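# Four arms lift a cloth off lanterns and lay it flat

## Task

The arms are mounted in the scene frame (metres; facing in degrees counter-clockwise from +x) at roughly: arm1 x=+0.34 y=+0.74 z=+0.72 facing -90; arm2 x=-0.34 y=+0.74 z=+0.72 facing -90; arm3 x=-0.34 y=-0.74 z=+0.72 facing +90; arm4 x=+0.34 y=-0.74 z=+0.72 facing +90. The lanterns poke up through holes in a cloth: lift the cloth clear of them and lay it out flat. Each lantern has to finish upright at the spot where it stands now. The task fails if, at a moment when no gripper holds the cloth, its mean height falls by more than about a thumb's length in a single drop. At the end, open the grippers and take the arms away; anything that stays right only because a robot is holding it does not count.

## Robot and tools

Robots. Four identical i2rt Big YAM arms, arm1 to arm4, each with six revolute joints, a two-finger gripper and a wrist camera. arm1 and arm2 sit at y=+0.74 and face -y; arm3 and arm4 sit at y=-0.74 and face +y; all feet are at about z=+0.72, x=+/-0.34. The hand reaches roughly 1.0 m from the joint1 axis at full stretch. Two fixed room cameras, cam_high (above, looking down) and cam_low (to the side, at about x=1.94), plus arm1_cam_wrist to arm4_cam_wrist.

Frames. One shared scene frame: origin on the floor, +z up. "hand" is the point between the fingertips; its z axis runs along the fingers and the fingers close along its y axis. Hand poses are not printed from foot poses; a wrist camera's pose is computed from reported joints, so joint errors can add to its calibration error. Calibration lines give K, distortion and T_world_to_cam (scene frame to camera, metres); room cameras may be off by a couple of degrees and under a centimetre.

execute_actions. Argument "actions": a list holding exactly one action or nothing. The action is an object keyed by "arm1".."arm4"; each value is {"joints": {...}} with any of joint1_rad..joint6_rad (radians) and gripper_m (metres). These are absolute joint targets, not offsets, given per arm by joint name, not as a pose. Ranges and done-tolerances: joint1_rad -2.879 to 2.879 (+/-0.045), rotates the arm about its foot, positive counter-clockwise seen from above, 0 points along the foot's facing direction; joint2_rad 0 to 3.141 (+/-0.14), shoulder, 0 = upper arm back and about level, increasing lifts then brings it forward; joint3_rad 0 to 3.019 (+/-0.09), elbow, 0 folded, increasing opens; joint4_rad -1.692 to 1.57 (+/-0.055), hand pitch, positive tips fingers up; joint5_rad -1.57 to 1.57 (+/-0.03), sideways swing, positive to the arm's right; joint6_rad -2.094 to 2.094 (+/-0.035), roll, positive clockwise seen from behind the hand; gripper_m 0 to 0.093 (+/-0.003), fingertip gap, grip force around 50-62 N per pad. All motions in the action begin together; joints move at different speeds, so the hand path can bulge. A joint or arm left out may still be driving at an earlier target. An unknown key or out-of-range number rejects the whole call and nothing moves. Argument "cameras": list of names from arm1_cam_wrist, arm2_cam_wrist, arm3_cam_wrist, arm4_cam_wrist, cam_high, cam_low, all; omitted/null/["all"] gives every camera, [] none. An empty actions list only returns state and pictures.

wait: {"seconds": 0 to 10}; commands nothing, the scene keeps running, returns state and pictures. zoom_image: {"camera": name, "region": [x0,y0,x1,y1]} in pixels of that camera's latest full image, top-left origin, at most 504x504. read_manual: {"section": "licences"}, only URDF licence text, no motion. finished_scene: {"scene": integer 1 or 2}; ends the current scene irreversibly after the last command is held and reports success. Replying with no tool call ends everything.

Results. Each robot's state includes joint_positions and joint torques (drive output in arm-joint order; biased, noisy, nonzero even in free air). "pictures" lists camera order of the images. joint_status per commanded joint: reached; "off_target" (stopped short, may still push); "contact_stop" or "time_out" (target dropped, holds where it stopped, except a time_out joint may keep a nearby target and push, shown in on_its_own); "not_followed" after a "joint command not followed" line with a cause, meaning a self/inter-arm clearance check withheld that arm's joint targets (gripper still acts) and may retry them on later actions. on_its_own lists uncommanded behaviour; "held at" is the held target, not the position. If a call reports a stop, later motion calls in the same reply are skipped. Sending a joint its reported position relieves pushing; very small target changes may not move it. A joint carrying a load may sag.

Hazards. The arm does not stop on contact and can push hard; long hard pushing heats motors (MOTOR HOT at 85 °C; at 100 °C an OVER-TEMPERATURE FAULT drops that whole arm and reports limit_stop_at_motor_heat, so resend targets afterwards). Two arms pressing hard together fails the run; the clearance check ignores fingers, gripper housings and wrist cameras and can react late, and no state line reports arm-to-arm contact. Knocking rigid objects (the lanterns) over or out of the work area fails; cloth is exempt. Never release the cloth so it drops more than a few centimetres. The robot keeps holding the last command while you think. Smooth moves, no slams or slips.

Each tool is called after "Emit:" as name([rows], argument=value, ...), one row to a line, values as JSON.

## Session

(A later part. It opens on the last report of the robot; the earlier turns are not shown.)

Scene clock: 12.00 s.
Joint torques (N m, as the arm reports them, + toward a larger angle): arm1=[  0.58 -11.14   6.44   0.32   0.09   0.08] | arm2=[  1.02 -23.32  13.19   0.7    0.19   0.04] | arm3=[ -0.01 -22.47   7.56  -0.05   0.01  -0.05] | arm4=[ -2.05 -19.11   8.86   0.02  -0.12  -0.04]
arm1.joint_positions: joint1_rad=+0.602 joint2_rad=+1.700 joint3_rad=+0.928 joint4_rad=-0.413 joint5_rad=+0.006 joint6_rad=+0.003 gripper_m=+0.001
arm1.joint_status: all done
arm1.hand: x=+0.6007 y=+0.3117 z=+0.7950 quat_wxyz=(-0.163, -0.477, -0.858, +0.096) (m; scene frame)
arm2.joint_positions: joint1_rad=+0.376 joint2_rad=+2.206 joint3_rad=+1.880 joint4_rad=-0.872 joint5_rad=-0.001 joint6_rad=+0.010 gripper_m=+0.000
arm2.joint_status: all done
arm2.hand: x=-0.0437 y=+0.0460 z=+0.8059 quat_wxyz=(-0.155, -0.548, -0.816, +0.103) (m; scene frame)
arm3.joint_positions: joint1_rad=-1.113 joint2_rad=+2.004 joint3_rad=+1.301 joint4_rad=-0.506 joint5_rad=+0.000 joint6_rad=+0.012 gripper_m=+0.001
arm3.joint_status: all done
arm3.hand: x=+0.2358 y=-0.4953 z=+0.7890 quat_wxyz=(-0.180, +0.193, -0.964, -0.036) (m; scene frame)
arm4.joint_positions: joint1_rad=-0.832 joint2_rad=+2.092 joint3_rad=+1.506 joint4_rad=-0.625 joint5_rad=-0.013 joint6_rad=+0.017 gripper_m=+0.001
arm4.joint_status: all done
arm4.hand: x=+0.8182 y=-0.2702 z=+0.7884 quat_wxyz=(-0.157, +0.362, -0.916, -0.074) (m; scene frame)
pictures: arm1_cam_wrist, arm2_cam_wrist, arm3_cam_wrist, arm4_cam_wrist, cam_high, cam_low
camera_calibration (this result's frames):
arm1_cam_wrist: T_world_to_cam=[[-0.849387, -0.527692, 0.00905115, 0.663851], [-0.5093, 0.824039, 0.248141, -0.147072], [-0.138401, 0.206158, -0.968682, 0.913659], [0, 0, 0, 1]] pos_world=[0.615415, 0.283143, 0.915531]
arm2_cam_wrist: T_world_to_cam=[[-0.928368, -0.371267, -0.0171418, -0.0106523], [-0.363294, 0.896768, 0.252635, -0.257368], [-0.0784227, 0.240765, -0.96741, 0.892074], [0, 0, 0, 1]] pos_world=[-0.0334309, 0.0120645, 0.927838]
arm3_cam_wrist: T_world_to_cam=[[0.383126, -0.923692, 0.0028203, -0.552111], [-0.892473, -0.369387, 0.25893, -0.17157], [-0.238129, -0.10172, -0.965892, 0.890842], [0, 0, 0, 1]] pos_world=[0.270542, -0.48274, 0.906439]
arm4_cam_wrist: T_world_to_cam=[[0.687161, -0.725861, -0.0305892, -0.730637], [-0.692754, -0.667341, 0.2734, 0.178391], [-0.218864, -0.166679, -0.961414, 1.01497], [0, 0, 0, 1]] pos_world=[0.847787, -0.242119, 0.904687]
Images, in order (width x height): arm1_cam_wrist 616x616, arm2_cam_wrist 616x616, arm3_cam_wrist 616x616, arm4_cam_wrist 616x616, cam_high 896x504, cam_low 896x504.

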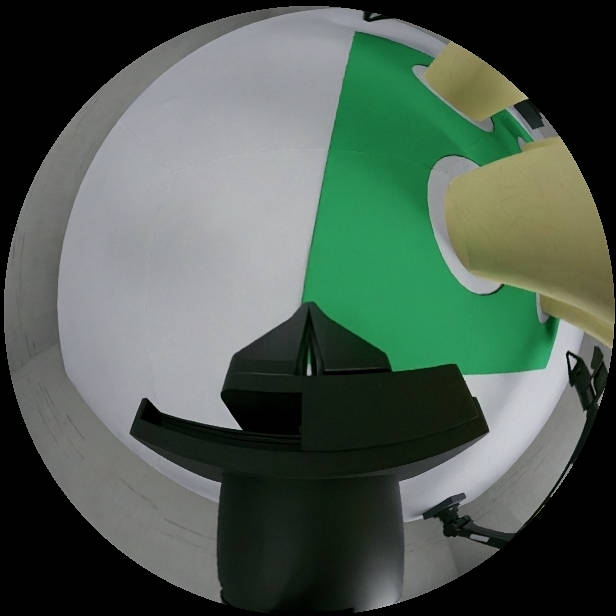

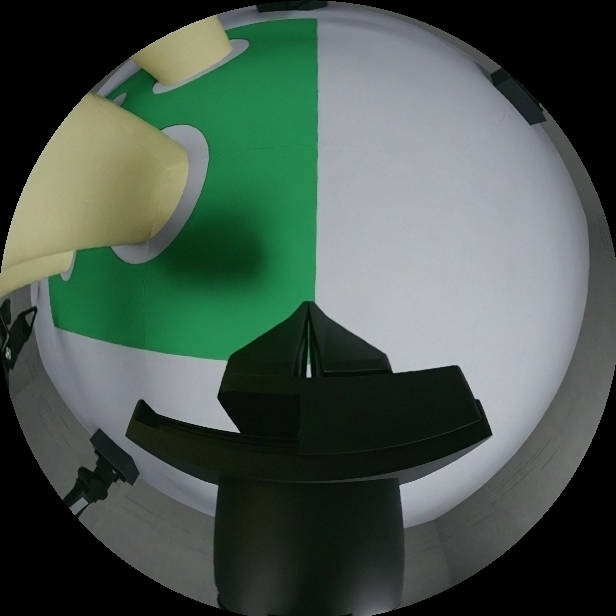

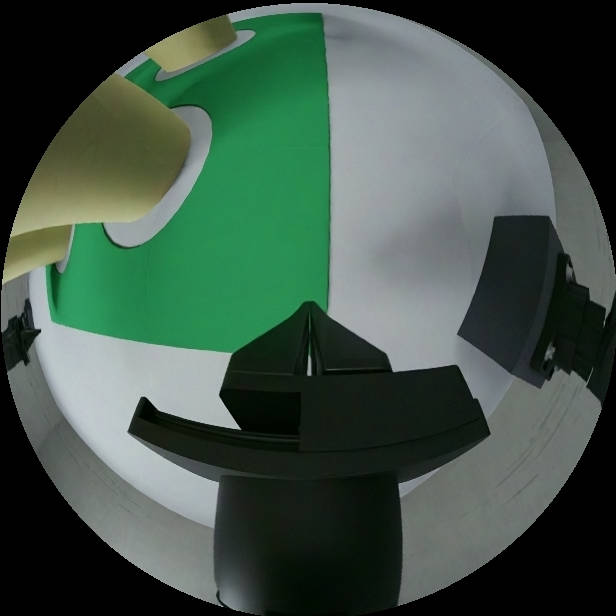

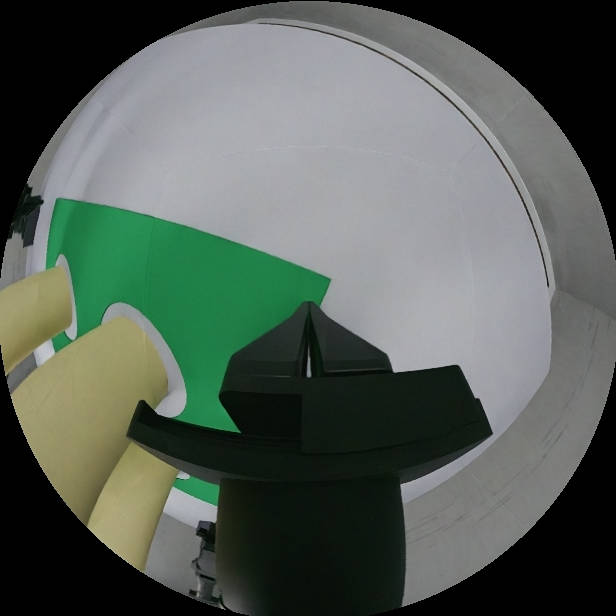

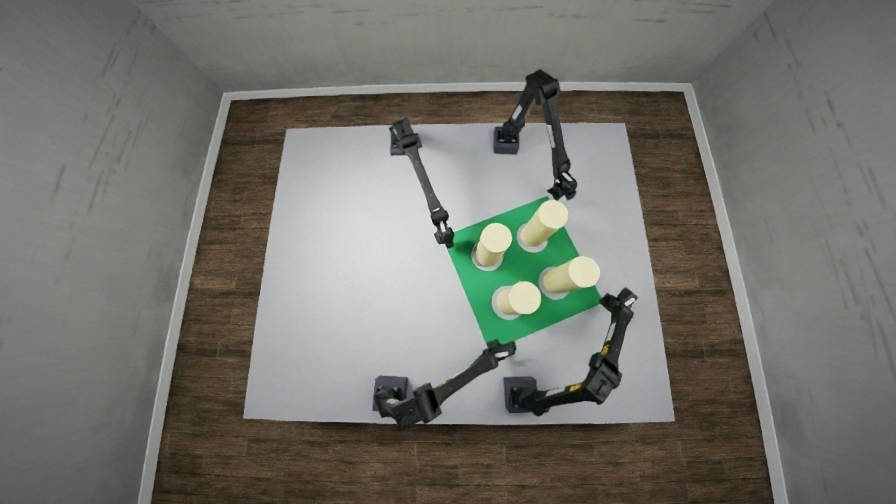

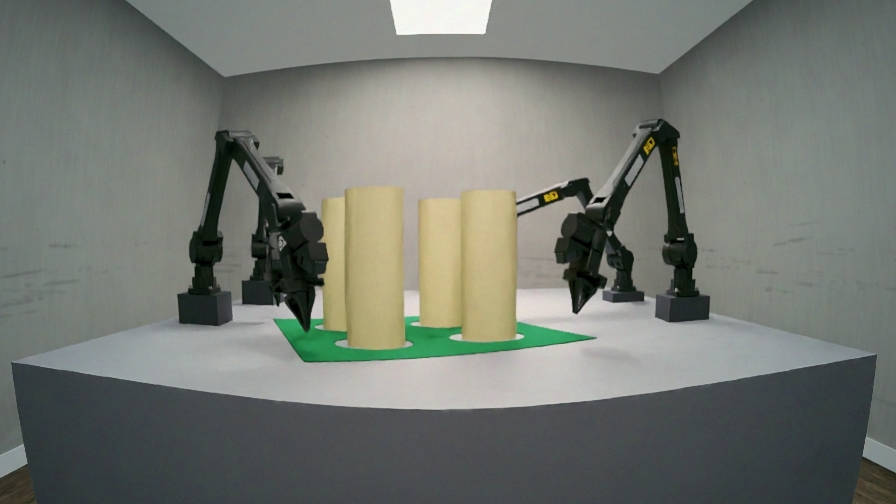

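Emit:
execute_actions([
  {"arm1":{"joints":{"joint1_rad":0.57,"joint2_rad":1.92,"joint4_rad":-0.28,"gripper_m":0.05}},"arm2":{"joints":{"joint1_rad":0.4,"joint2_rad":2.36,"joint4_rad":-0.8,"gripper_m":0.05}},"arm3":{"joints":{"joint2_rad":2.17,"joint4_rad":-0.4,"gripper_m":0.05}},"arm4":{"joints":{"joint2_rad":2.24,"joint4_rad":-0.56,"gripper_m":0.05}}},
], cameras=[])

Emit:
execute_actions([
  {"arm1":{"joints":{"gripper_m":0}},"arm2":{"joints":{"gripper_m":0}},"arm3":{"joints":{"gripper_m":0}},"arm4":{"joints":{"gripper_m":0}}},
], cameras=[])

Emit:
execute_actions([
  {"arm1":{"joints":{"joint2_rad":1.72,"joint4_rad":-0.43}},"arm2":{"joints":{"joint2_rad":2.22,"joint4_rad":-0.88}},"arm3":{"joints":{"joint2_rad":1.99,"joint4_rad":-0.52}},"arm4":{"joints":{"joint2_rad":2.09,"joint4_rad":-0.64}}},
])

Scene clock: 13.43 s.
Joint torques (N m, as the arm reports them, + toward a larger angle): arm1=[ 0.66 -9.7   5.07  1.33  0.06  0.06] | arm2=[  2.22 -20.93  10.81   1.17   0.2    0.02] | arm3=[  0.14 -15.37   6.14   0.71   0.15  -0.12] | arm4=[ -2.02 -16.42   7.31   0.6    0.04  -0.07]
arm1.joint_positions: joint1_rad=+0.571 joint2_rad=+1.862 joint3_rad=+0.934 joint4_rad=-0.287 joint5_rad=+0.007 joint6_rad=+0.002 gripper_m=+0.050
arm1.joint_status: all done
arm1.hand: x=+0.5897 y=+0.2984 z=+0.7296 quat_wxyz=(-0.149, -0.492, -0.853, +0.092) (m; scene frame)
arm2.joint_positions: joint1_rad=+0.391 joint2_rad=+2.317 joint3_rad=+1.904 joint4_rad=-0.801 joint5_rad=-0.001 joint6_rad=+0.013 gripper_m=+0.050
arm2.joint_status: all done
arm2.hand: x=-0.0285 y=+0.0397 z=+0.7402 quat_wxyz=(-0.149, -0.543, -0.820, +0.097) (m; scene frame)
arm3.joint_positions: joint1_rad=-1.115 joint2_rad=+2.105 joint3_rad=+1.314 joint4_rad=-0.402 joint5_rad=-0.005 joint6_rad=+0.017 gripper_m=+0.050
arm3.joint_status: all done
arm3.hand: x=+0.2472 y=-0.4912 z=+0.7425 quat_wxyz=(-0.188, +0.190, -0.963, -0.040) (m; scene frame)
arm4.joint_positions: joint1_rad=-0.833 joint2_rad=+2.200 joint3_rad=+1.519 joint4_rad=-0.565 joint5_rad=-0.016 joint6_rad=+0.019 gripper_m=+0.050
arm4.joint_status: all done
arm4.hand: x=+0.8179 y=-0.2697 z=+0.7282 quat_wxyz=(-0.141, +0.362, -0.919, -0.069) (m; scene frame)
pictures: none
No camera images: the call's "cameras" was empty. Leave "cameras" out to get every camera's image.

Scene clock: 14.07 s.
Joint torques (N m, as the arm reports them, + toward a larger angle): arm1=[ 2.3  -9.49  5.07  1.11 -0.36  0.08] | arm2=[  0.6  -20.74  10.7    0.94   0.27   0.02] | arm3=[ -0.94 -15.16   6.21   0.65   0.53  -0.1 ] | arm4=[ -2.39 -16.36   7.33   0.59   0.25  -0.07]
arm1.joint_positions: joint1_rad=+0.554 joint2_rad=+1.862 joint3_rad=+0.934 joint4_rad=-0.284 joint5_rad=+0.018 joint6_rad=+0.002 gripper_m=+0.003
arm1.joint_status: gripper_m off_target (ended at +0.003, target +0.000)
arm1.hand: x=+0.5810 y=+0.2926 z=+0.7299 quat_wxyz=(-0.147, -0.500, -0.848, +0.099) (m; scene frame)
arm2.joint_positions: joint1_rad=+0.400 joint2_rad=+2.317 joint3_rad=+1.904 joint4_rad=-0.800 joint5_rad=-0.003 joint6_rad=+0.013 gripper_m=+0.001
arm2.joint_status: all done
arm2.hand: x=-0.0217 y=+0.0425 z=+0.7403 quat_wxyz=(-0.151, -0.540, -0.823, +0.096) (m; scene frame)
arm3.joint_positions: joint1_rad=-1.106 joint2_rad=+2.105 joint3_rad=+1.314 joint4_rad=-0.400 joint5_rad=-0.016 joint6_rad=+0.017 gripper_m=+0.002
arm3.joint_status: all done
arm3.hand: x=+0.2444 y=-0.4839 z=+0.7426 quat_wxyz=(-0.187, +0.195, -0.962, -0.046) (m; scene frame)
arm4.joint_positions: joint1_rad=-0.828 joint2_rad=+2.200 joint3_rad=+1.519 joint4_rad=-0.565 joint5_rad=-0.020 joint6_rad=+0.019 gripper_m=+0.002
arm4.joint_status: all done
arm4.hand: x=+0.8154 y=-0.2671 z=+0.7282 quat_wxyz=(-0.140, +0.364, -0.918, -0.072) (m; scene frame)
pictures: none
No camera images: the call's "cameras" was empty. Leave "cameras" out to get every camera's image.

Scene clock: 15.17 s.
Joint torques (N m, as the arm reports them, + toward a larger angle): arm1=[  2.19 -11.05   6.1    0.12  -0.36   0.09] | arm2=[  0.05 -22.69  11.09   0.3    0.33   0.02] | arm3=[ -0.67 -22.34   6.89  -0.39   0.43  -0.1 ] | arm4=[ -2.49 -19.21   8.22   0.18   0.24  -0.06]
arm1.joint_positions: joint1_rad=+0.554 joint2_rad=+1.702 joint3_rad=+0.934 joint4_rad=-0.408 joint5_rad=+0.018 joint6_rad=+0.002 gripper_m=+0.003
arm1.joint_status: all done
arm1.hand: x=+0.5800 y=+0.2951 z=+0.7969 quat_wxyz=(-0.162, -0.498, -0.845, +0.107) (m; scene frame)
arm2.joint_positions: joint1_rad=+0.404 joint2_rad=+2.206 joint3_rad=+1.904 joint4_rad=-0.863 joint5_rad=-0.004 joint6_rad=+0.013 gripper_m=+0.001
arm2.joint_status: all done
arm2.hand: x=-0.0199 y=+0.0454 z=+0.8175 quat_wxyz=(-0.171, -0.535, -0.820, +0.108) (m; scene frame)
arm3.joint_positions: joint1_rad=-1.106 joint2_rad=+2.001 joint3_rad=+1.314 joint4_rad=-0.498 joint5_rad=-0.014 joint6_rad=+0.017 gripper_m=+0.002
arm3.joint_status: all done
arm3.hand: x=+0.2406 y=-0.4857 z=+0.7964 quat_wxyz=(-0.189, +0.195, -0.961, -0.046) (m; scene frame)
arm4.joint_positions: joint1_rad=-0.826 joint2_rad=+2.096 joint3_rad=+1.514 joint4_rad=-0.629 joint5_rad=-0.020 joint6_rad=+0.019 gripper_m=+0.002
arm4.joint_status: all done
arm4.hand: x=+0.8158 y=-0.2651 z=+0.7885 quat_wxyz=(-0.155, +0.364, -0.915, -0.078) (m; scene frame)
pictures: arm1_cam_wrist, arm2_cam_wrist, arm3_cam_wrist, arm4_cam_wrist, cam_high, cam_low
camera_calibration (this result's frames):
arm1_cam_wrist: T_world_to_cam=[[-0.875582, -0.482656, 0.0199584, 0.630697], [-0.464587, 0.852683, 0.238938, -0.171434], [-0.132343, 0.199937, -0.97083, 0.916113], [0, 0, 0, 1]] pos_world=[0.593822, 0.267424, 0.917764]
arm2_cam_wrist: T_world_to_cam=[[-0.918039, -0.395917, -0.0213025, 0.0161587], [-0.390491, 0.893533, 0.221621, -0.22615], [-0.068709, 0.211775, -0.9749, 0.912883], [0, 0, 0, 1]] pos_world=[-0.0107517, 0.0151437, 0.940433]
arm3_cam_wrist: T_world_to_cam=[[0.390126, -0.920681, -0.0121506, -0.533367], [-0.893475, -0.381721, 0.236625, -0.153669], [-0.222494, -0.0814572, -0.971525, 0.910764], [0, 0, 0, 1]] pos_world=[0.273421, -0.475532, 0.914711]
arm4_cam_wrist: T_world_to_cam=[[0.691273, -0.721593, -0.0380139, -0.721683], [-0.687277, -0.672822, 0.273789, 0.173904], [-0.223141, -0.163137, -0.961038, 1.01947], [0, 0, 0, 1]] pos_world=[0.845886, -0.237441, 0.904706]
Images, in order (width x height): arm1_cam_wrist 616x616, arm2_cam_wrist 616x616, arm3_cam_wrist 616x616, arm4_cam_wrist 616x616, cam_high 896x504, cam_low 896x504.

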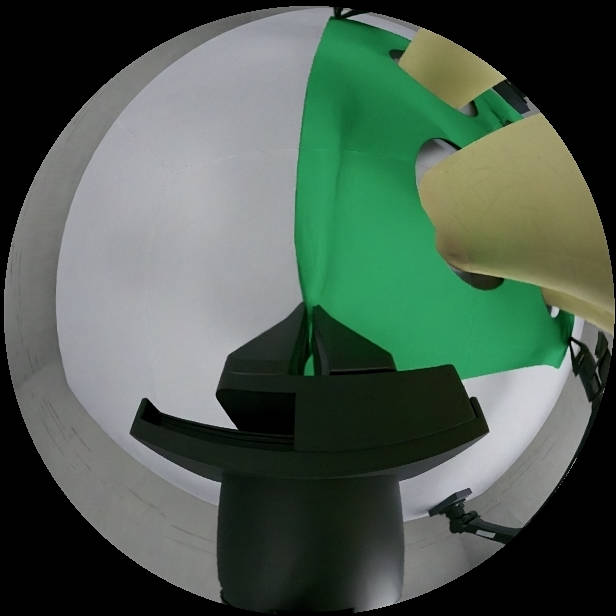

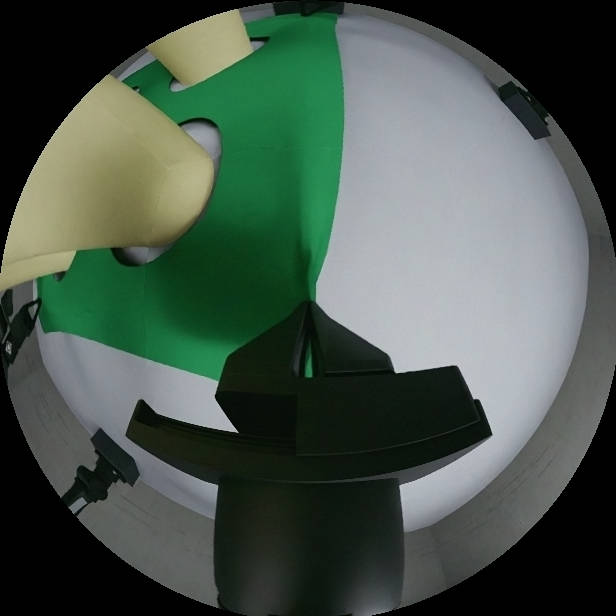

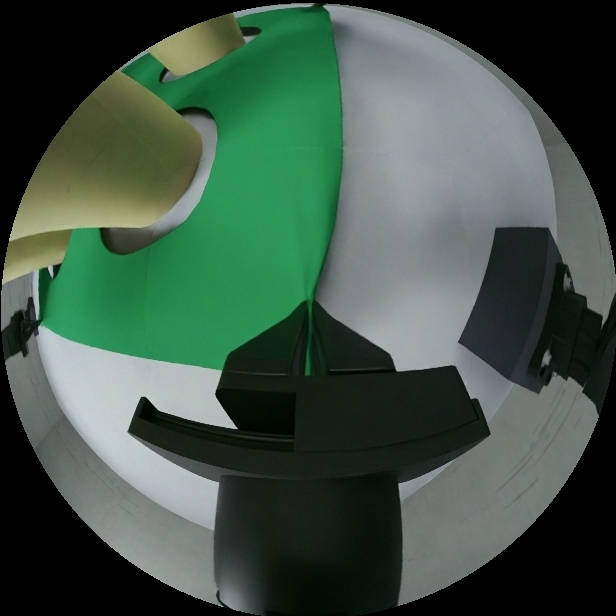

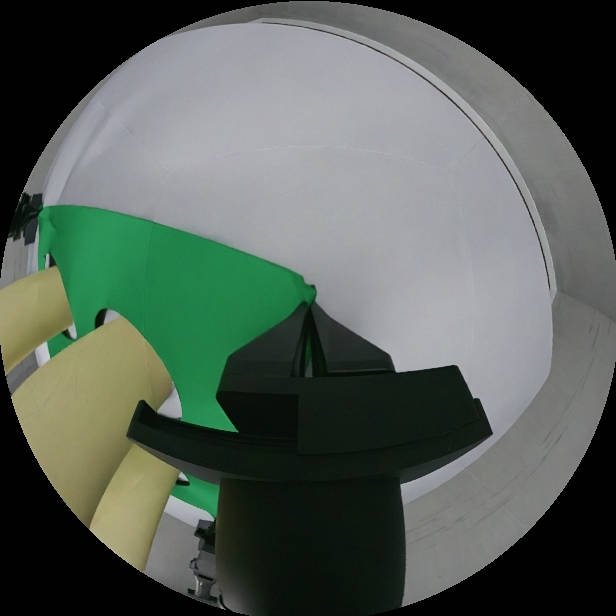

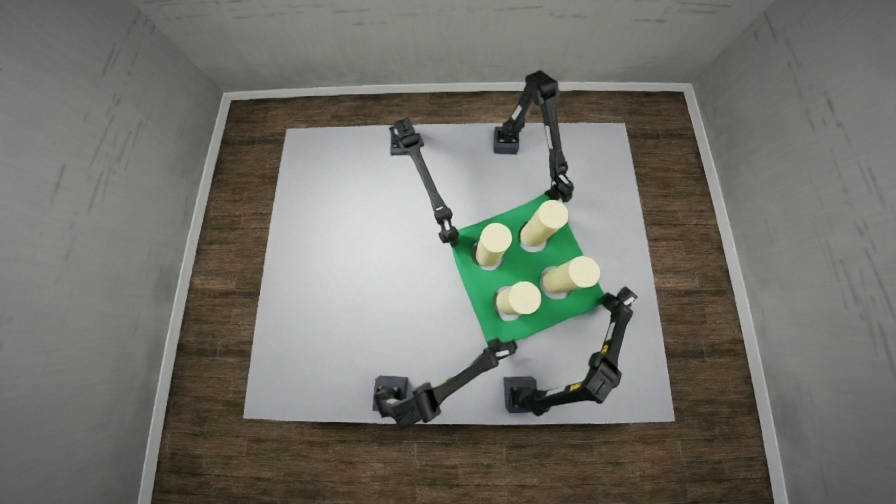

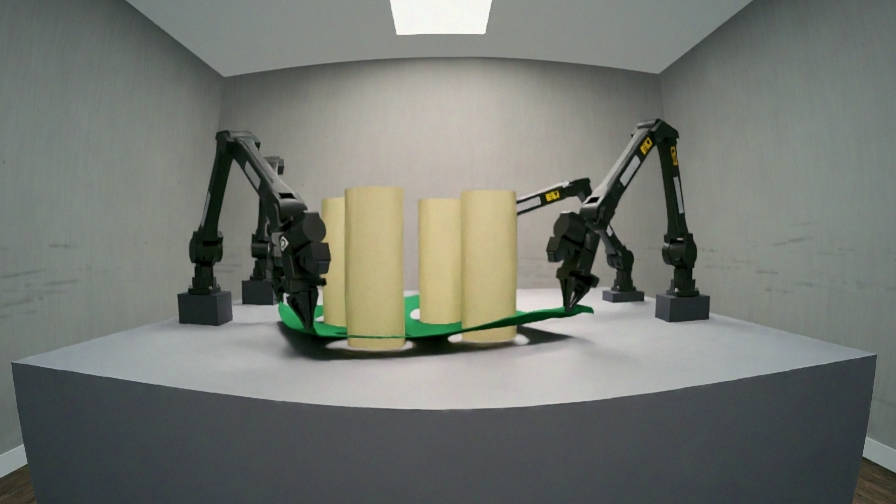

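Emit:
execute_actions([
  {"arm1":{"joints":{"joint2_rad":1.46,"joint3_rad":1.04,"joint4_rad":-0.676}},"arm2":{"joints":{"joint2_rad":2.097,"joint3_rad":2.03,"joint4_rad":-1.007}},"arm3":{"joints":{"joint2_rad":1.779,"joint3_rad":1.378,"joint4_rad":-0.689}},"arm4":{"joints":{"joint2_rad":1.889,"joint3_rad":1.555,"joint4_rad":-0.751}}},
], cameras=["cam_low"])

Emit:
execute_actions([
  {"arm1":{"joints":{"joint2_rad":1.297,"joint3_rad":1.188,"joint4_rad":-0.831}},"arm2":{"joints":{"joint2_rad":2.002,"joint3_rad":2.17,"joint4_rad":-1.09}},"arm3":{"joints":{"joint2_rad":1.621,"joint3_rad":1.475,"joint4_rad":-0.791}},"arm4":{"joints":{"joint2_rad":1.742,"joint3_rad":1.645,"joint4_rad":-0.836}}},
], cameras=["cam_low","cam_high"])

Emit:
execute_actions([
  {"arm1":{"joints":{"joint2_rad":1.235,"joint3_rad":1.445,"joint4_rad":-0.993}},"arm2":{"joints":{"joint2_rad":2.041,"joint3_rad":2.56,"joint4_rad":-1.283}},"arm3":{"joints":{"joint2_rad":1.542,"joint3_rad":1.69,"joint4_rad":-0.93}},"arm4":{"joints":{"joint2_rad":1.673,"joint3_rad":1.865,"joint4_rad":-0.969}}},
], cameras=["cam_low","cam_high"])

Scene clock: 17.27 s.
Joint torques (N m, as the arm reports them, + toward a larger angle): arm1=[  2.2  -10.32   9.73   0.3   -0.38   0.07] | arm2=[  0.29 -22.22  13.33   0.69   0.28   0.02] | arm3=[ -0.66 -18.34  10.06  -0.12   0.38  -0.11] | arm4=[ -2.72 -16.64  11.24   0.29   0.28  -0.07]
arm1.joint_positions: joint1_rad=+0.554 joint2_rad=+1.454 joint3_rad=+1.021 joint4_rad=-0.654 joint5_rad=+0.018 joint6_rad=+0.002 gripper_m=+0.003
arm1.joint_status: all done
arm1.hand: x=+0.5800 y=+0.2965 z=+0.9288 quat_wxyz=(-0.199, -0.494, -0.837, +0.129) (m; scene frame)
arm2.joint_positions: joint1_rad=+0.404 joint2_rad=+2.089 joint3_rad=+2.003 joint4_rad=-0.995 joint5_rad=-0.004 joint6_rad=+0.013 gripper_m=+0.001
arm2.joint_status: all done
arm2.hand: x=-0.0189 y=+0.0440 z=+0.9382 quat_wxyz=(-0.206, -0.530, -0.812, +0.130) (m; scene frame)
arm3.joint_positions: joint1_rad=-1.106 joint2_rad=+1.767 joint3_rad=+1.357 joint4_rad=-0.669 joint5_rad=-0.012 joint6_rad=+0.017 gripper_m=+0.002
arm3.joint_status: all done
arm3.hand: x=+0.2388 y=-0.4857 z=+0.9399 quat_wxyz=(-0.240, +0.193, -0.950, -0.056) (m; scene frame)
arm4.joint_positions: joint1_rad=-0.825 joint2_rad=+1.882 joint3_rad=+1.524 joint4_rad=-0.739 joint5_rad=-0.021 joint6_rad=+0.019 gripper_m=+0.002
arm4.joint_status: all done
arm4.hand: x=+0.8139 y=-0.2661 z=+0.9223 quat_wxyz=(-0.206, +0.361, -0.904, -0.100) (m; scene frame)
pictures: cam_low
Images, in order (width x height): cam_low 896x504.

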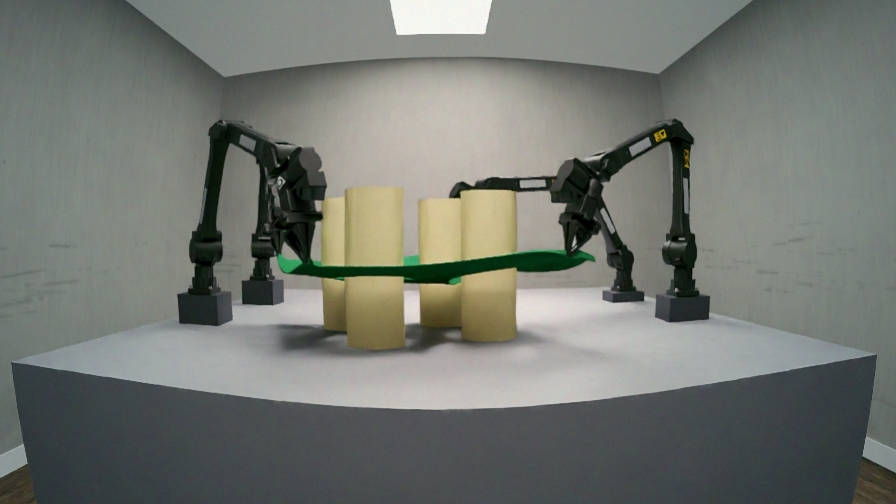

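Scene clock: 18.63 s.
Joint torques (N m, as the arm reports them, + toward a larger angle): arm1=[ 2.09 -9.07 10.7   0.53 -0.36  0.05] | arm2=[  0.3  -22.16  14.03   0.98   0.29   0.01] | arm3=[ -0.63 -17.6   11.68   0.15   0.38  -0.12] | arm4=[ -2.68 -15.28  12.25   0.44   0.28  -0.07]
arm1.joint_positions: joint1_rad=+0.554 joint2_rad=+1.295 joint3_rad=+1.167 joint4_rad=-0.810 joint5_rad=+0.018 joint6_rad=+0.002 gripper_m=+0.003
arm1.joint_status: all done
arm1.hand: x=+0.5818 y=+0.2945 z=+1.0585 quat_wxyz=(-0.261, -0.484, -0.819, +0.165) (m; scene frame)
arm2.joint_positions: joint1_rad=+0.404 joint2_rad=+1.997 joint3_rad=+2.139 joint4_rad=-1.079 joint5_rad=-0.004 joint6_rad=+0.013 gripper_m=+0.001
arm2.joint_status: all done
arm2.hand: x=-0.0187 y=+0.0450 z=+1.0649 quat_wxyz=(-0.264, -0.519, -0.796, +0.167) (m; scene frame)
arm3.joint_positions: joint1_rad=-1.106 joint2_rad=+1.616 joint3_rad=+1.441 joint4_rad=-0.772 joint5_rad=-0.012 joint6_rad=+0.017 gripper_m=+0.002
arm3.joint_status: all done
arm3.hand: x=+0.2360 y=-0.4863 z=+1.0599 quat_wxyz=(-0.302, +0.190, -0.932, -0.069) (m; scene frame)
arm4.joint_positions: joint1_rad=-0.825 joint2_rad=+1.733 joint3_rad=+1.609 joint4_rad=-0.823 joint5_rad=-0.021 joint6_rad=+0.019 gripper_m=+0.002
arm4.joint_status: all done
arm4.hand: x=+0.8155 y=-0.2654 z=+1.0511 quat_wxyz=(-0.273, +0.355, -0.885, -0.128) (m; scene frame)
pictures: cam_high, cam_low
Images, in order (width x height): cam_high 896x504, cam_low 896x504.

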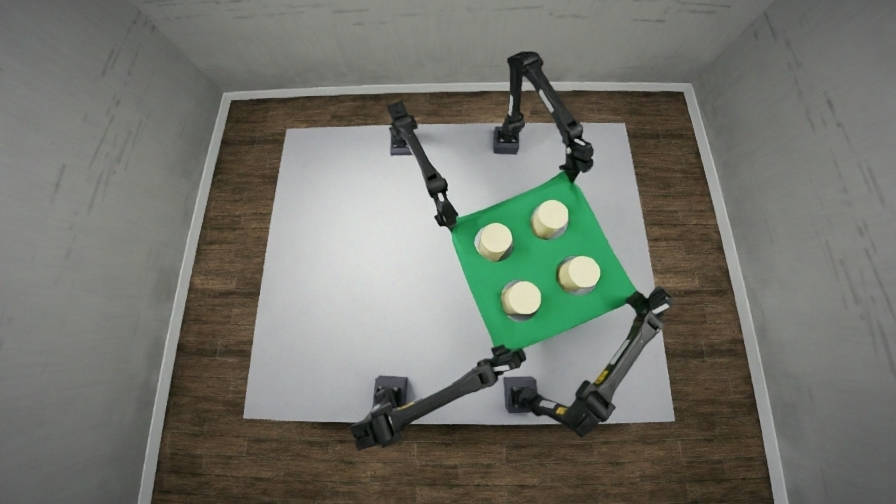

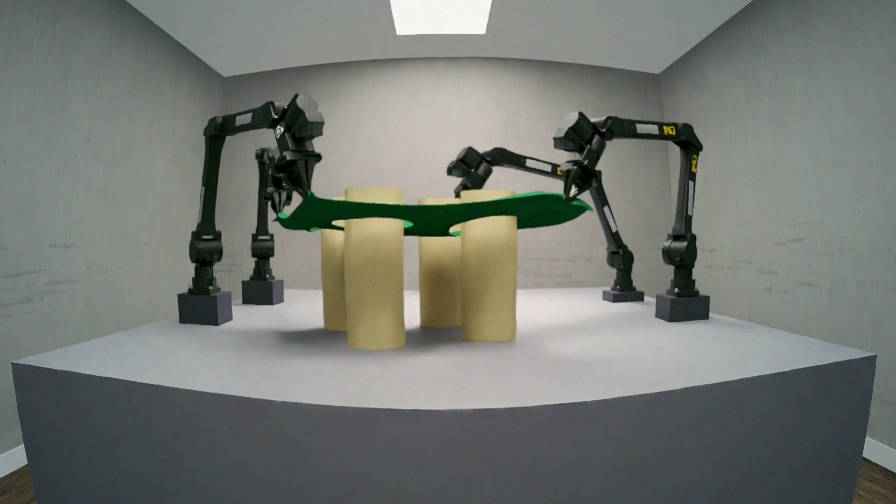

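Scene clock: 20.13 s.
Joint torques (N m, as the arm reports them, + toward a larger angle): arm1=[ 2.25 -8.2  11.86  0.74 -0.33  0.09] | arm2=[  0.23 -21.29  13.34   1.18   0.3    0.01] | arm3=[ -0.83 -16.84  12.68   0.4    0.31  -0.1 ] | arm4=[ -2.78 -14.12  12.91   0.6    0.28  -0.07]
arm1.joint_positions: joint1_rad=+0.554 joint2_rad=+1.229 joint3_rad=+1.409 joint4_rad=-0.972 joint5_rad=+0.018 joint6_rad=+0.002 gripper_m=+0.003
arm1.joint_status: all done
arm1.hand: x=+0.5823 y=+0.2950 z=+1.1959 quat_wxyz=(-0.321, -0.471, -0.797, +0.200) (m; scene frame)
arm2.joint_positions: joint1_rad=+0.405 joint2_rad=+2.037 joint3_rad=+2.526 joint4_rad=-1.273 joint5_rad=-0.005 joint6_rad=+0.013 gripper_m=+0.001
arm2.joint_status: all done
arm2.hand: x=-0.0175 y=+0.0456 z=+1.2052 quat_wxyz=(-0.324, -0.504, -0.774, +0.204) (m; scene frame)
arm3.joint_positions: joint1_rad=-1.106 joint2_rad=+1.545 joint3_rad=+1.646 joint4_rad=-0.913 joint5_rad=-0.009 joint6_rad=+0.017 gripper_m=+0.002
arm3.joint_status: all done
arm3.hand: x=+0.2375 y=-0.4853 z=+1.1914 quat_wxyz=(-0.365, +0.185, -0.909, -0.082) (m; scene frame)
arm4.joint_positions: joint1_rad=-0.824 joint2_rad=+1.664 joint3_rad=+1.822 joint4_rad=-0.956 joint5_rad=-0.021 joint6_rad=+0.019 gripper_m=+0.002
arm4.joint_status: all done
arm4.hand: x=+0.8173 y=-0.2639 z=+1.1901 quat_wxyz=(-0.338, +0.346, -0.861, -0.155) (m; scene frame)
pictures: cam_high, cam_low
Images, in order (width x height): cam_high 896x504, cam_low 896x504.

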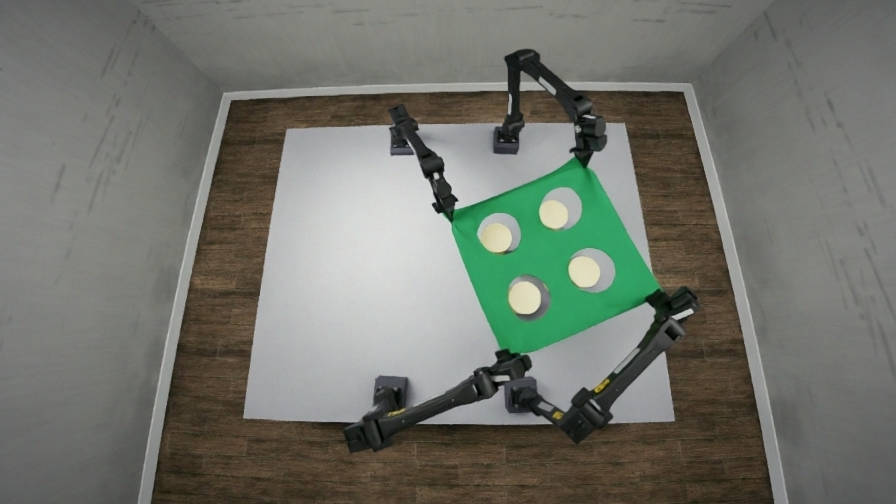

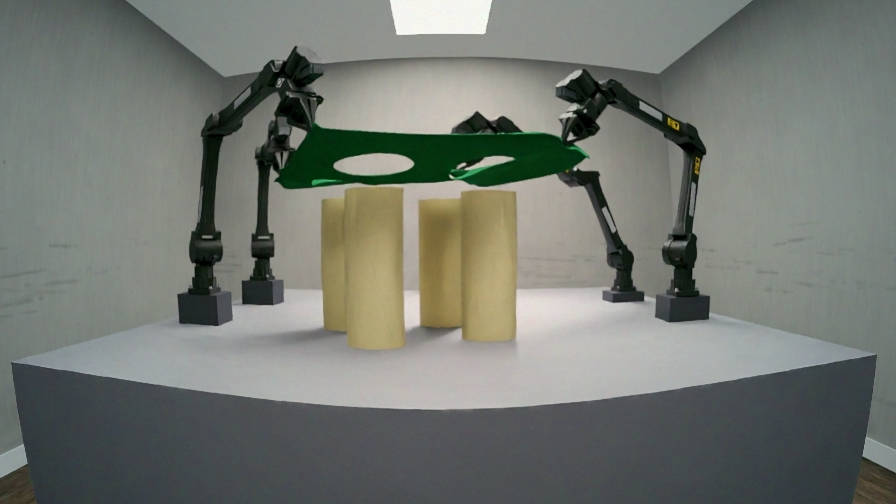

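Emit:
execute_actions([
  {"arm1":{"joints":{"joint1_rad":0.157,"joint2_rad":1.007,"joint3_rad":1.33,"joint4_rad":-1.08,"joint6_rad":-0.3}},"arm2":{"joints":{"joint1_rad":0.151,"joint2_rad":1.718,"joint3_rad":2.1,"joint4_rad":-1.15,"joint6_rad":-0.2}},"arm3":{"joints":{"joint1_rad":-0.873,"joint2_rad":1.137,"joint3_rad":1.36,"joint4_rad":-0.98,"joint6_rad":0.2}},"arm4":{"joints":{"joint1_rad":-0.538,"joint2_rad":1.41,"joint3_rad":1.61,"joint4_rad":-0.956,"joint6_rad":0.23}}},
], cameras=["cam_low"])

Emit:
execute_actions([
  {"arm1":{"joints":{"joint1_rad":-0.333,"joint6_rad":-0.7}},"arm2":{"joints":{"joint1_rad":-0.152,"joint2_rad":1.611,"joint3_rad":1.96,"joint4_rad":-1.12,"joint6_rad":-0.45}},"arm3":{"joints":{"joint1_rad":-0.462,"joint2_rad":0.848,"joint3_rad":1.17,"joint4_rad":-1.09,"joint6_rad":0.5}},"arm4":{"joints":{"joint1_rad":-0.18,"joint2_rad":1.315,"joint3_rad":1.515,"joint6_rad":0.5}}},
], cameras=["cam_low","cam_high"])

Emit:
execute_actions([
  {"arm1":{"joints":{"joint1_rad":-0.734,"joint2_rad":1.228,"joint3_rad":1.49,"joint4_rad":-1.02,"joint6_rad":-1.05}},"arm2":{"joints":{"joint1_rad":-0.461,"joint2_rad":1.687,"joint3_rad":2.06,"joint4_rad":-1.137,"joint6_rad":-0.7}},"arm3":{"joints":{"joint1_rad":0.117,"joint2_rad":0.81,"joint3_rad":1.16,"joint4_rad":-1.116,"joint6_rad":1.0}},"arm4":{"joints":{"joint1_rad":0.177,"joint2_rad":1.41,"joint3_rad":1.61,"joint6_rad":0.8}}},
], cameras=[])

Emit:
execute_actions([
  {"arm1":{"joints":{"joint1_rad":-0.987,"joint2_rad":1.602,"joint3_rad":1.87,"joint4_rad":-1.028,"joint6_rad":-1.3}},"arm2":{"joints":{"joint1_rad":-0.723,"joint2_rad":1.986,"joint3_rad":2.5,"joint4_rad":-1.276,"joint6_rad":-0.95}},"arm3":{"joints":{"joint1_rad":0.587,"joint2_rad":1.042,"joint3_rad":1.29,"joint4_rad":-1.008,"joint6_rad":1.4}},"arm4":{"joints":{"joint1_rad":0.46,"joint2_rad":1.665,"joint3_rad":1.89,"joint4_rad":-0.975,"joint6_rad":1.05}}},
], cameras=["cam_low","cam_high"])

Scene clock: 22.67 s.
Joint torques (N m, as the arm reports them, + toward a larger angle): arm1=[ 2.11 -4.95  9.19  0.88 -0.2  -0.03] | arm2=[  0.23 -18.54  11.87   2.18   0.38  -0.01] | arm3=[-0.54 -8.58  9.39  0.82  0.14  0.06] | arm4=[ -2.14 -10.17   9.71   1.06   0.21   0.01]
arm1.joint_positions: joint1_rad=+0.145 joint2_rad=+1.010 joint3_rad=+1.327 joint4_rad=-1.063 joint5_rad=+0.013 joint6_rad=-0.285 gripper_m=+0.003
arm1.joint_status: all done
arm1.hand: x=+0.3775 y=+0.3197 z=+1.2328 quat_wxyz=(-0.249, -0.513, -0.760, +0.313) (m; scene frame)
arm2.joint_positions: joint1_rad=+0.157 joint2_rad=+1.724 joint3_rad=+2.090 joint4_rad=-1.162 joint5_rad=-0.007 joint6_rad=-0.191 gripper_m=+0.001
arm2.joint_status: all done
arm2.hand: x=-0.2137 y=+0.0763 z=+1.2175 quat_wxyz=(-0.268, -0.522, -0.765, +0.268) (m; scene frame)
arm3.joint_positions: joint1_rad=-0.861 joint2_rad=+1.130 joint3_rad=+1.358 joint4_rad=-0.969 joint5_rad=-0.004 joint6_rad=+0.188 gripper_m=+0.002
arm3.joint_status: all done
arm3.hand: x=+0.0369 y=-0.4483 z=+1.2409 quat_wxyz=(-0.370, +0.215, -0.888, -0.165) (m; scene frame)
arm4.joint_positions: joint1_rad=-0.530 joint2_rad=+1.401 joint3_rad=+1.608 joint4_rad=-0.956 joint5_rad=-0.019 joint6_rad=+0.223 gripper_m=+0.002
arm4.joint_status: all done
arm4.hand: x=+0.6149 y=-0.2291 z=+1.2332 quat_wxyz=(-0.308, +0.380, -0.837, -0.248) (m; scene frame)
pictures: cam_low
Images, in order (width x height): cam_low 896x504.

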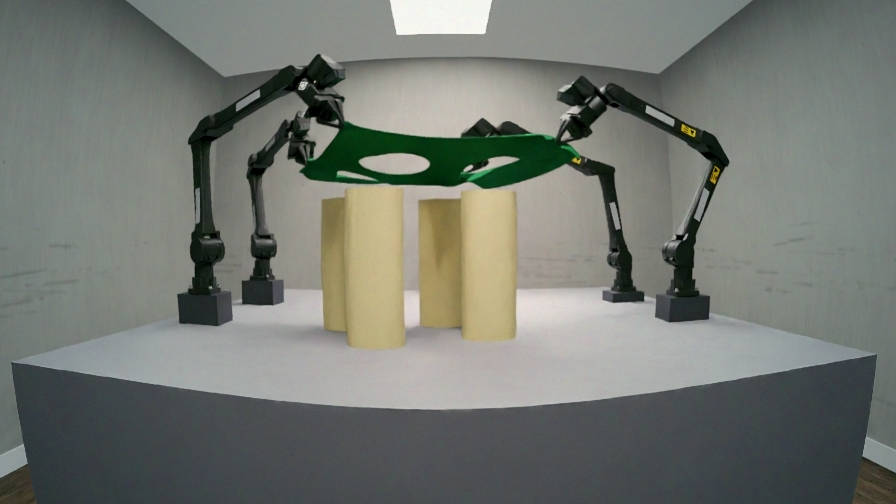

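Scene clock: 24.10 s.
Joint torques (N m, as the arm reports them, + toward a larger angle): arm1=[ 0.9  -4.95  9.2   0.93 -0.16 -0.01] | arm2=[  0.98 -16.45  11.02   2.28   0.43   0.03] | arm3=[ 1.07 -3.17  9.71  0.63  0.16  0.04] | arm4=[ -2.7  -11.14  10.16   1.02   0.14  -0.02]
arm1.joint_positions: joint1_rad=-0.336 joint2_rad=+1.011 joint3_rad=+1.327 joint4_rad=-1.063 joint5_rad=+0.011 joint6_rad=-0.686 gripper_m=+0.003
arm1.joint_status: all done
arm1.hand: x=+0.1792 y=+0.3485 z=+1.2338 quat_wxyz=(-0.092, -0.542, -0.738, +0.390) (m; scene frame)
arm2.joint_positions: joint1_rad=-0.150 joint2_rad=+1.616 joint3_rad=+1.959 joint4_rad=-1.135 joint5_rad=-0.008 joint6_rad=-0.442 gripper_m=+0.001
arm2.joint_status: all done
arm2.hand: x=-0.4152 y=+0.1068 z=+1.2216 quat_wxyz=(-0.185, -0.542, -0.749, +0.333) (m; scene frame)
arm3.joint_positions: joint1_rad=-0.465 joint2_rad=+0.842 joint3_rad=+1.162 joint4_rad=-1.076 joint5_rad=-0.004 joint6_rad=+0.488 gripper_m=+0.002
arm3.joint_status: all done
arm3.hand: x=-0.1602 y=-0.4246 z=+1.2266 quat_wxyz=(-0.287, +0.259, -0.880, -0.275) (m; scene frame)
arm4.joint_positions: joint1_rad=-0.167 joint2_rad=+1.334 joint3_rad=+1.507 joint4_rad=-0.956 joint5_rad=-0.017 joint6_rad=+0.493 gripper_m=+0.002
arm4.joint_status: all done
arm4.hand: x=+0.4122 y=-0.1934 z=+1.2159 quat_wxyz=(-0.207, +0.420, -0.824, -0.320) (m; scene frame)
pictures: cam_high, cam_low
Images, in order (width x height): cam_high 896x504, cam_low 896x504.

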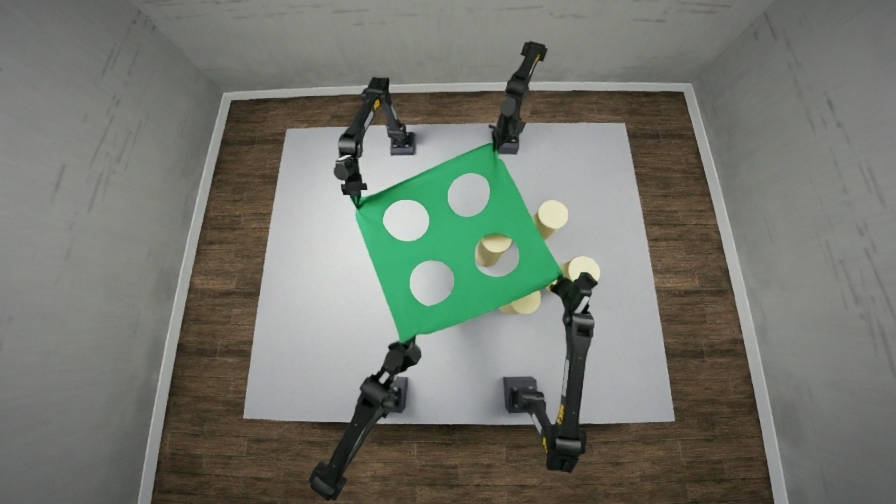

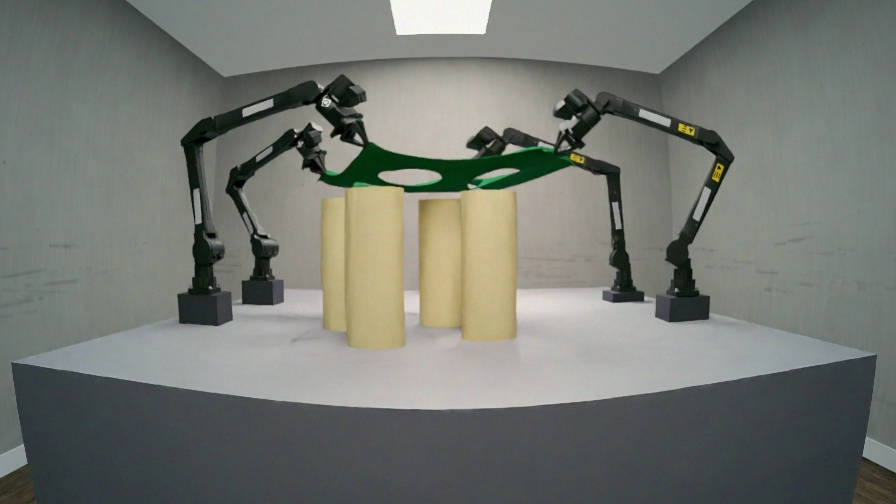

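Scene clock: 25.63 s.
Joint torques (N m, as the arm reports them, + toward a larger angle): arm1=[ 0.96 -9.34 12.4   1.89  0.1   0.05] | arm2=[ -0.08 -17.24  15.9    1.5    0.39   0.03] | arm3=[ 1.32 -5.76  9.09  0.55  0.08  0.02] | arm4=[ -2.44 -12.12  13.93   0.98   0.14  -0.03]
arm1.joint_positions: joint1_rad=-0.735 joint2_rad=+1.241 joint3_rad=+1.447 joint4_rad=-1.030 joint5_rad=+0.005 joint6_rad=-1.038 gripper_m=+0.003
arm1.joint_status: all done
arm1.hand: x=-0.0177 y=+0.3817 z=+1.2047 quat_wxyz=(+0.050, -0.567, -0.737, +0.363) (m; scene frame)
arm2.joint_positions: joint1_rad=-0.454 joint2_rad=+1.693 joint3_rad=+2.003 joint4_rad=-1.135 joint5_rad=-0.008 joint6_rad=-0.692 gripper_m=+0.001
arm2.joint_status: all done
arm2.hand: x=-0.6123 y=+0.1357 z=+1.1961 quat_wxyz=(-0.084, -0.566, -0.739, +0.355) (m; scene frame)
arm3.joint_positions: joint1_rad=+0.111 joint2_rad=+0.829 joint3_rad=+1.160 joint4_rad=-1.100 joint5_rad=-0.001 joint6_rad=+0.988 gripper_m=+0.002
arm3.joint_status: all done
arm3.hand: x=-0.3593 y=-0.3859 z=+1.2237 quat_wxyz=(-0.104, +0.292, -0.873, -0.375) (m; scene frame)
arm4.joint_positions: joint1_rad=+0.187 joint2_rad=+1.424 joint3_rad=+1.554 joint4_rad=-0.956 joint5_rad=-0.017 joint6_rad=+0.794 gripper_m=+0.002
arm4.joint_status: all done
arm4.hand: x=+0.2121 y=-0.1734 z=+1.1949 quat_wxyz=(-0.087, +0.445, -0.819, -0.352) (m; scene frame)
pictures: none
No camera images: the call's "cameras" was empty. Leave "cameras" out to get every camera's image.

Scene clock: 27.13 s.
Joint torques (N m, as the arm reports them, + toward a larger angle): arm1=[  0.5  -14.83  12.67   1.56   0.19   0.03] | arm2=[ -0.23 -20.68  14.87   1.79   0.34   0.04] | arm3=[ 1.11 -9.65 12.93  1.83 -0.01  0.03] | arm4=[ -2.22 -17.76  14.25   0.51   0.05  -0.03]
arm1.joint_positions: joint1_rad=-0.981 joint2_rad=+1.607 joint3_rad=+1.823 joint4_rad=-1.027 joint5_rad=+0.002 joint6_rad=-1.289 gripper_m=+0.003
arm1.joint_status: all done
arm1.hand: x=-0.2148 y=+0.4048 z=+1.2076 quat_wxyz=(+0.138, -0.564, -0.737, +0.347) (m; scene frame)
arm2.joint_positions: joint1_rad=-0.711 joint2_rad=+1.984 joint3_rad=+2.450 joint4_rad=-1.280 joint5_rad=-0.007 joint6_rad=-0.943 gripper_m=+0.001
arm2.joint_status: all done
arm2.hand: x=-0.8083 y=+0.1648 z=+1.2055 quat_wxyz=(+0.008, -0.568, -0.735, +0.370) (m; scene frame)
arm3.joint_positions: joint1_rad=+0.583 joint2_rad=+1.061 joint3_rad=+1.240 joint4_rad=-1.024 joint5_rad=+0.002 joint6_rad=+1.387 gripper_m=+0.002
arm3.joint_status: all done
arm3.hand: x=-0.5583 y=-0.3636 z=+1.1918 quat_wxyz=(+0.057, +0.328, -0.876, -0.348) (m; scene frame)
arm4.joint_positions: joint1_rad=+0.467 joint2_rad=+1.694 joint3_rad=+1.830 joint4_rad=-0.960 joint5_rad=-0.015 joint6_rad=+1.044 gripper_m=+0.002
arm4.joint_status: all done
arm4.hand: x=+0.0127 y=-0.1407 z=+1.1828 quat_wxyz=(+0.007, +0.456, -0.811, -0.366) (m; scene frame)
pictures: cam_high, cam_low
Images, in order (width x height): cam_high 896x504, cam_low 896x504.

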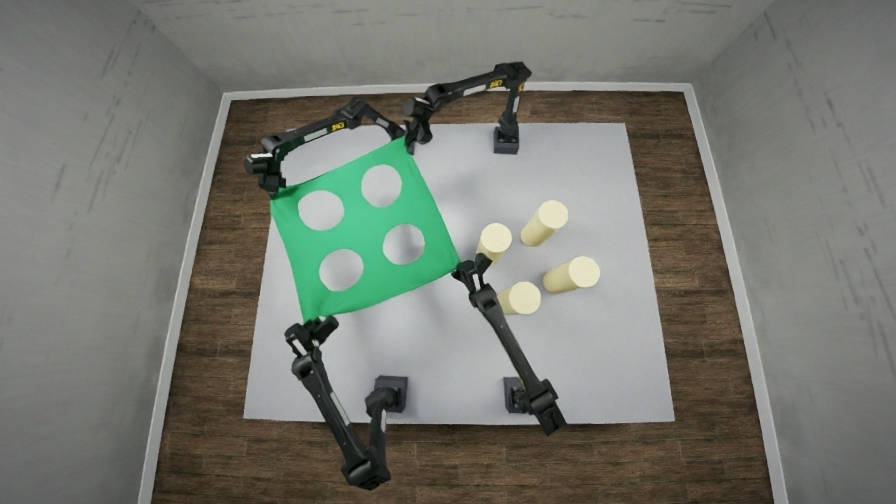

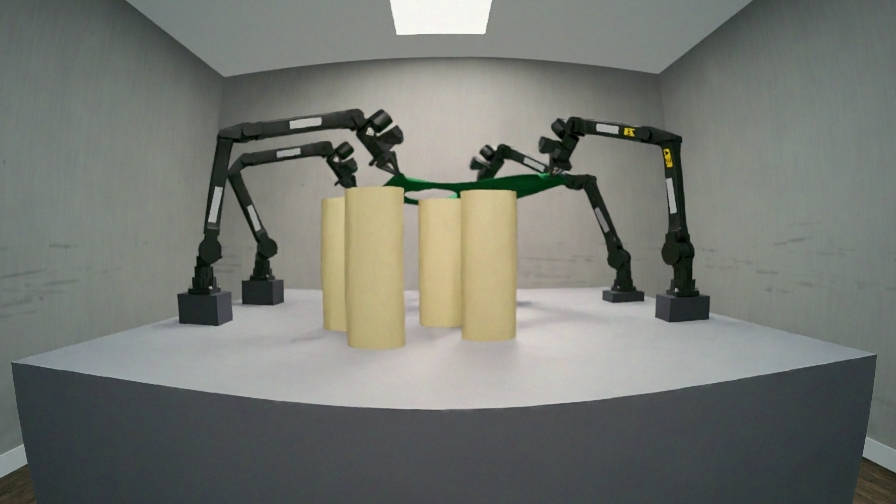

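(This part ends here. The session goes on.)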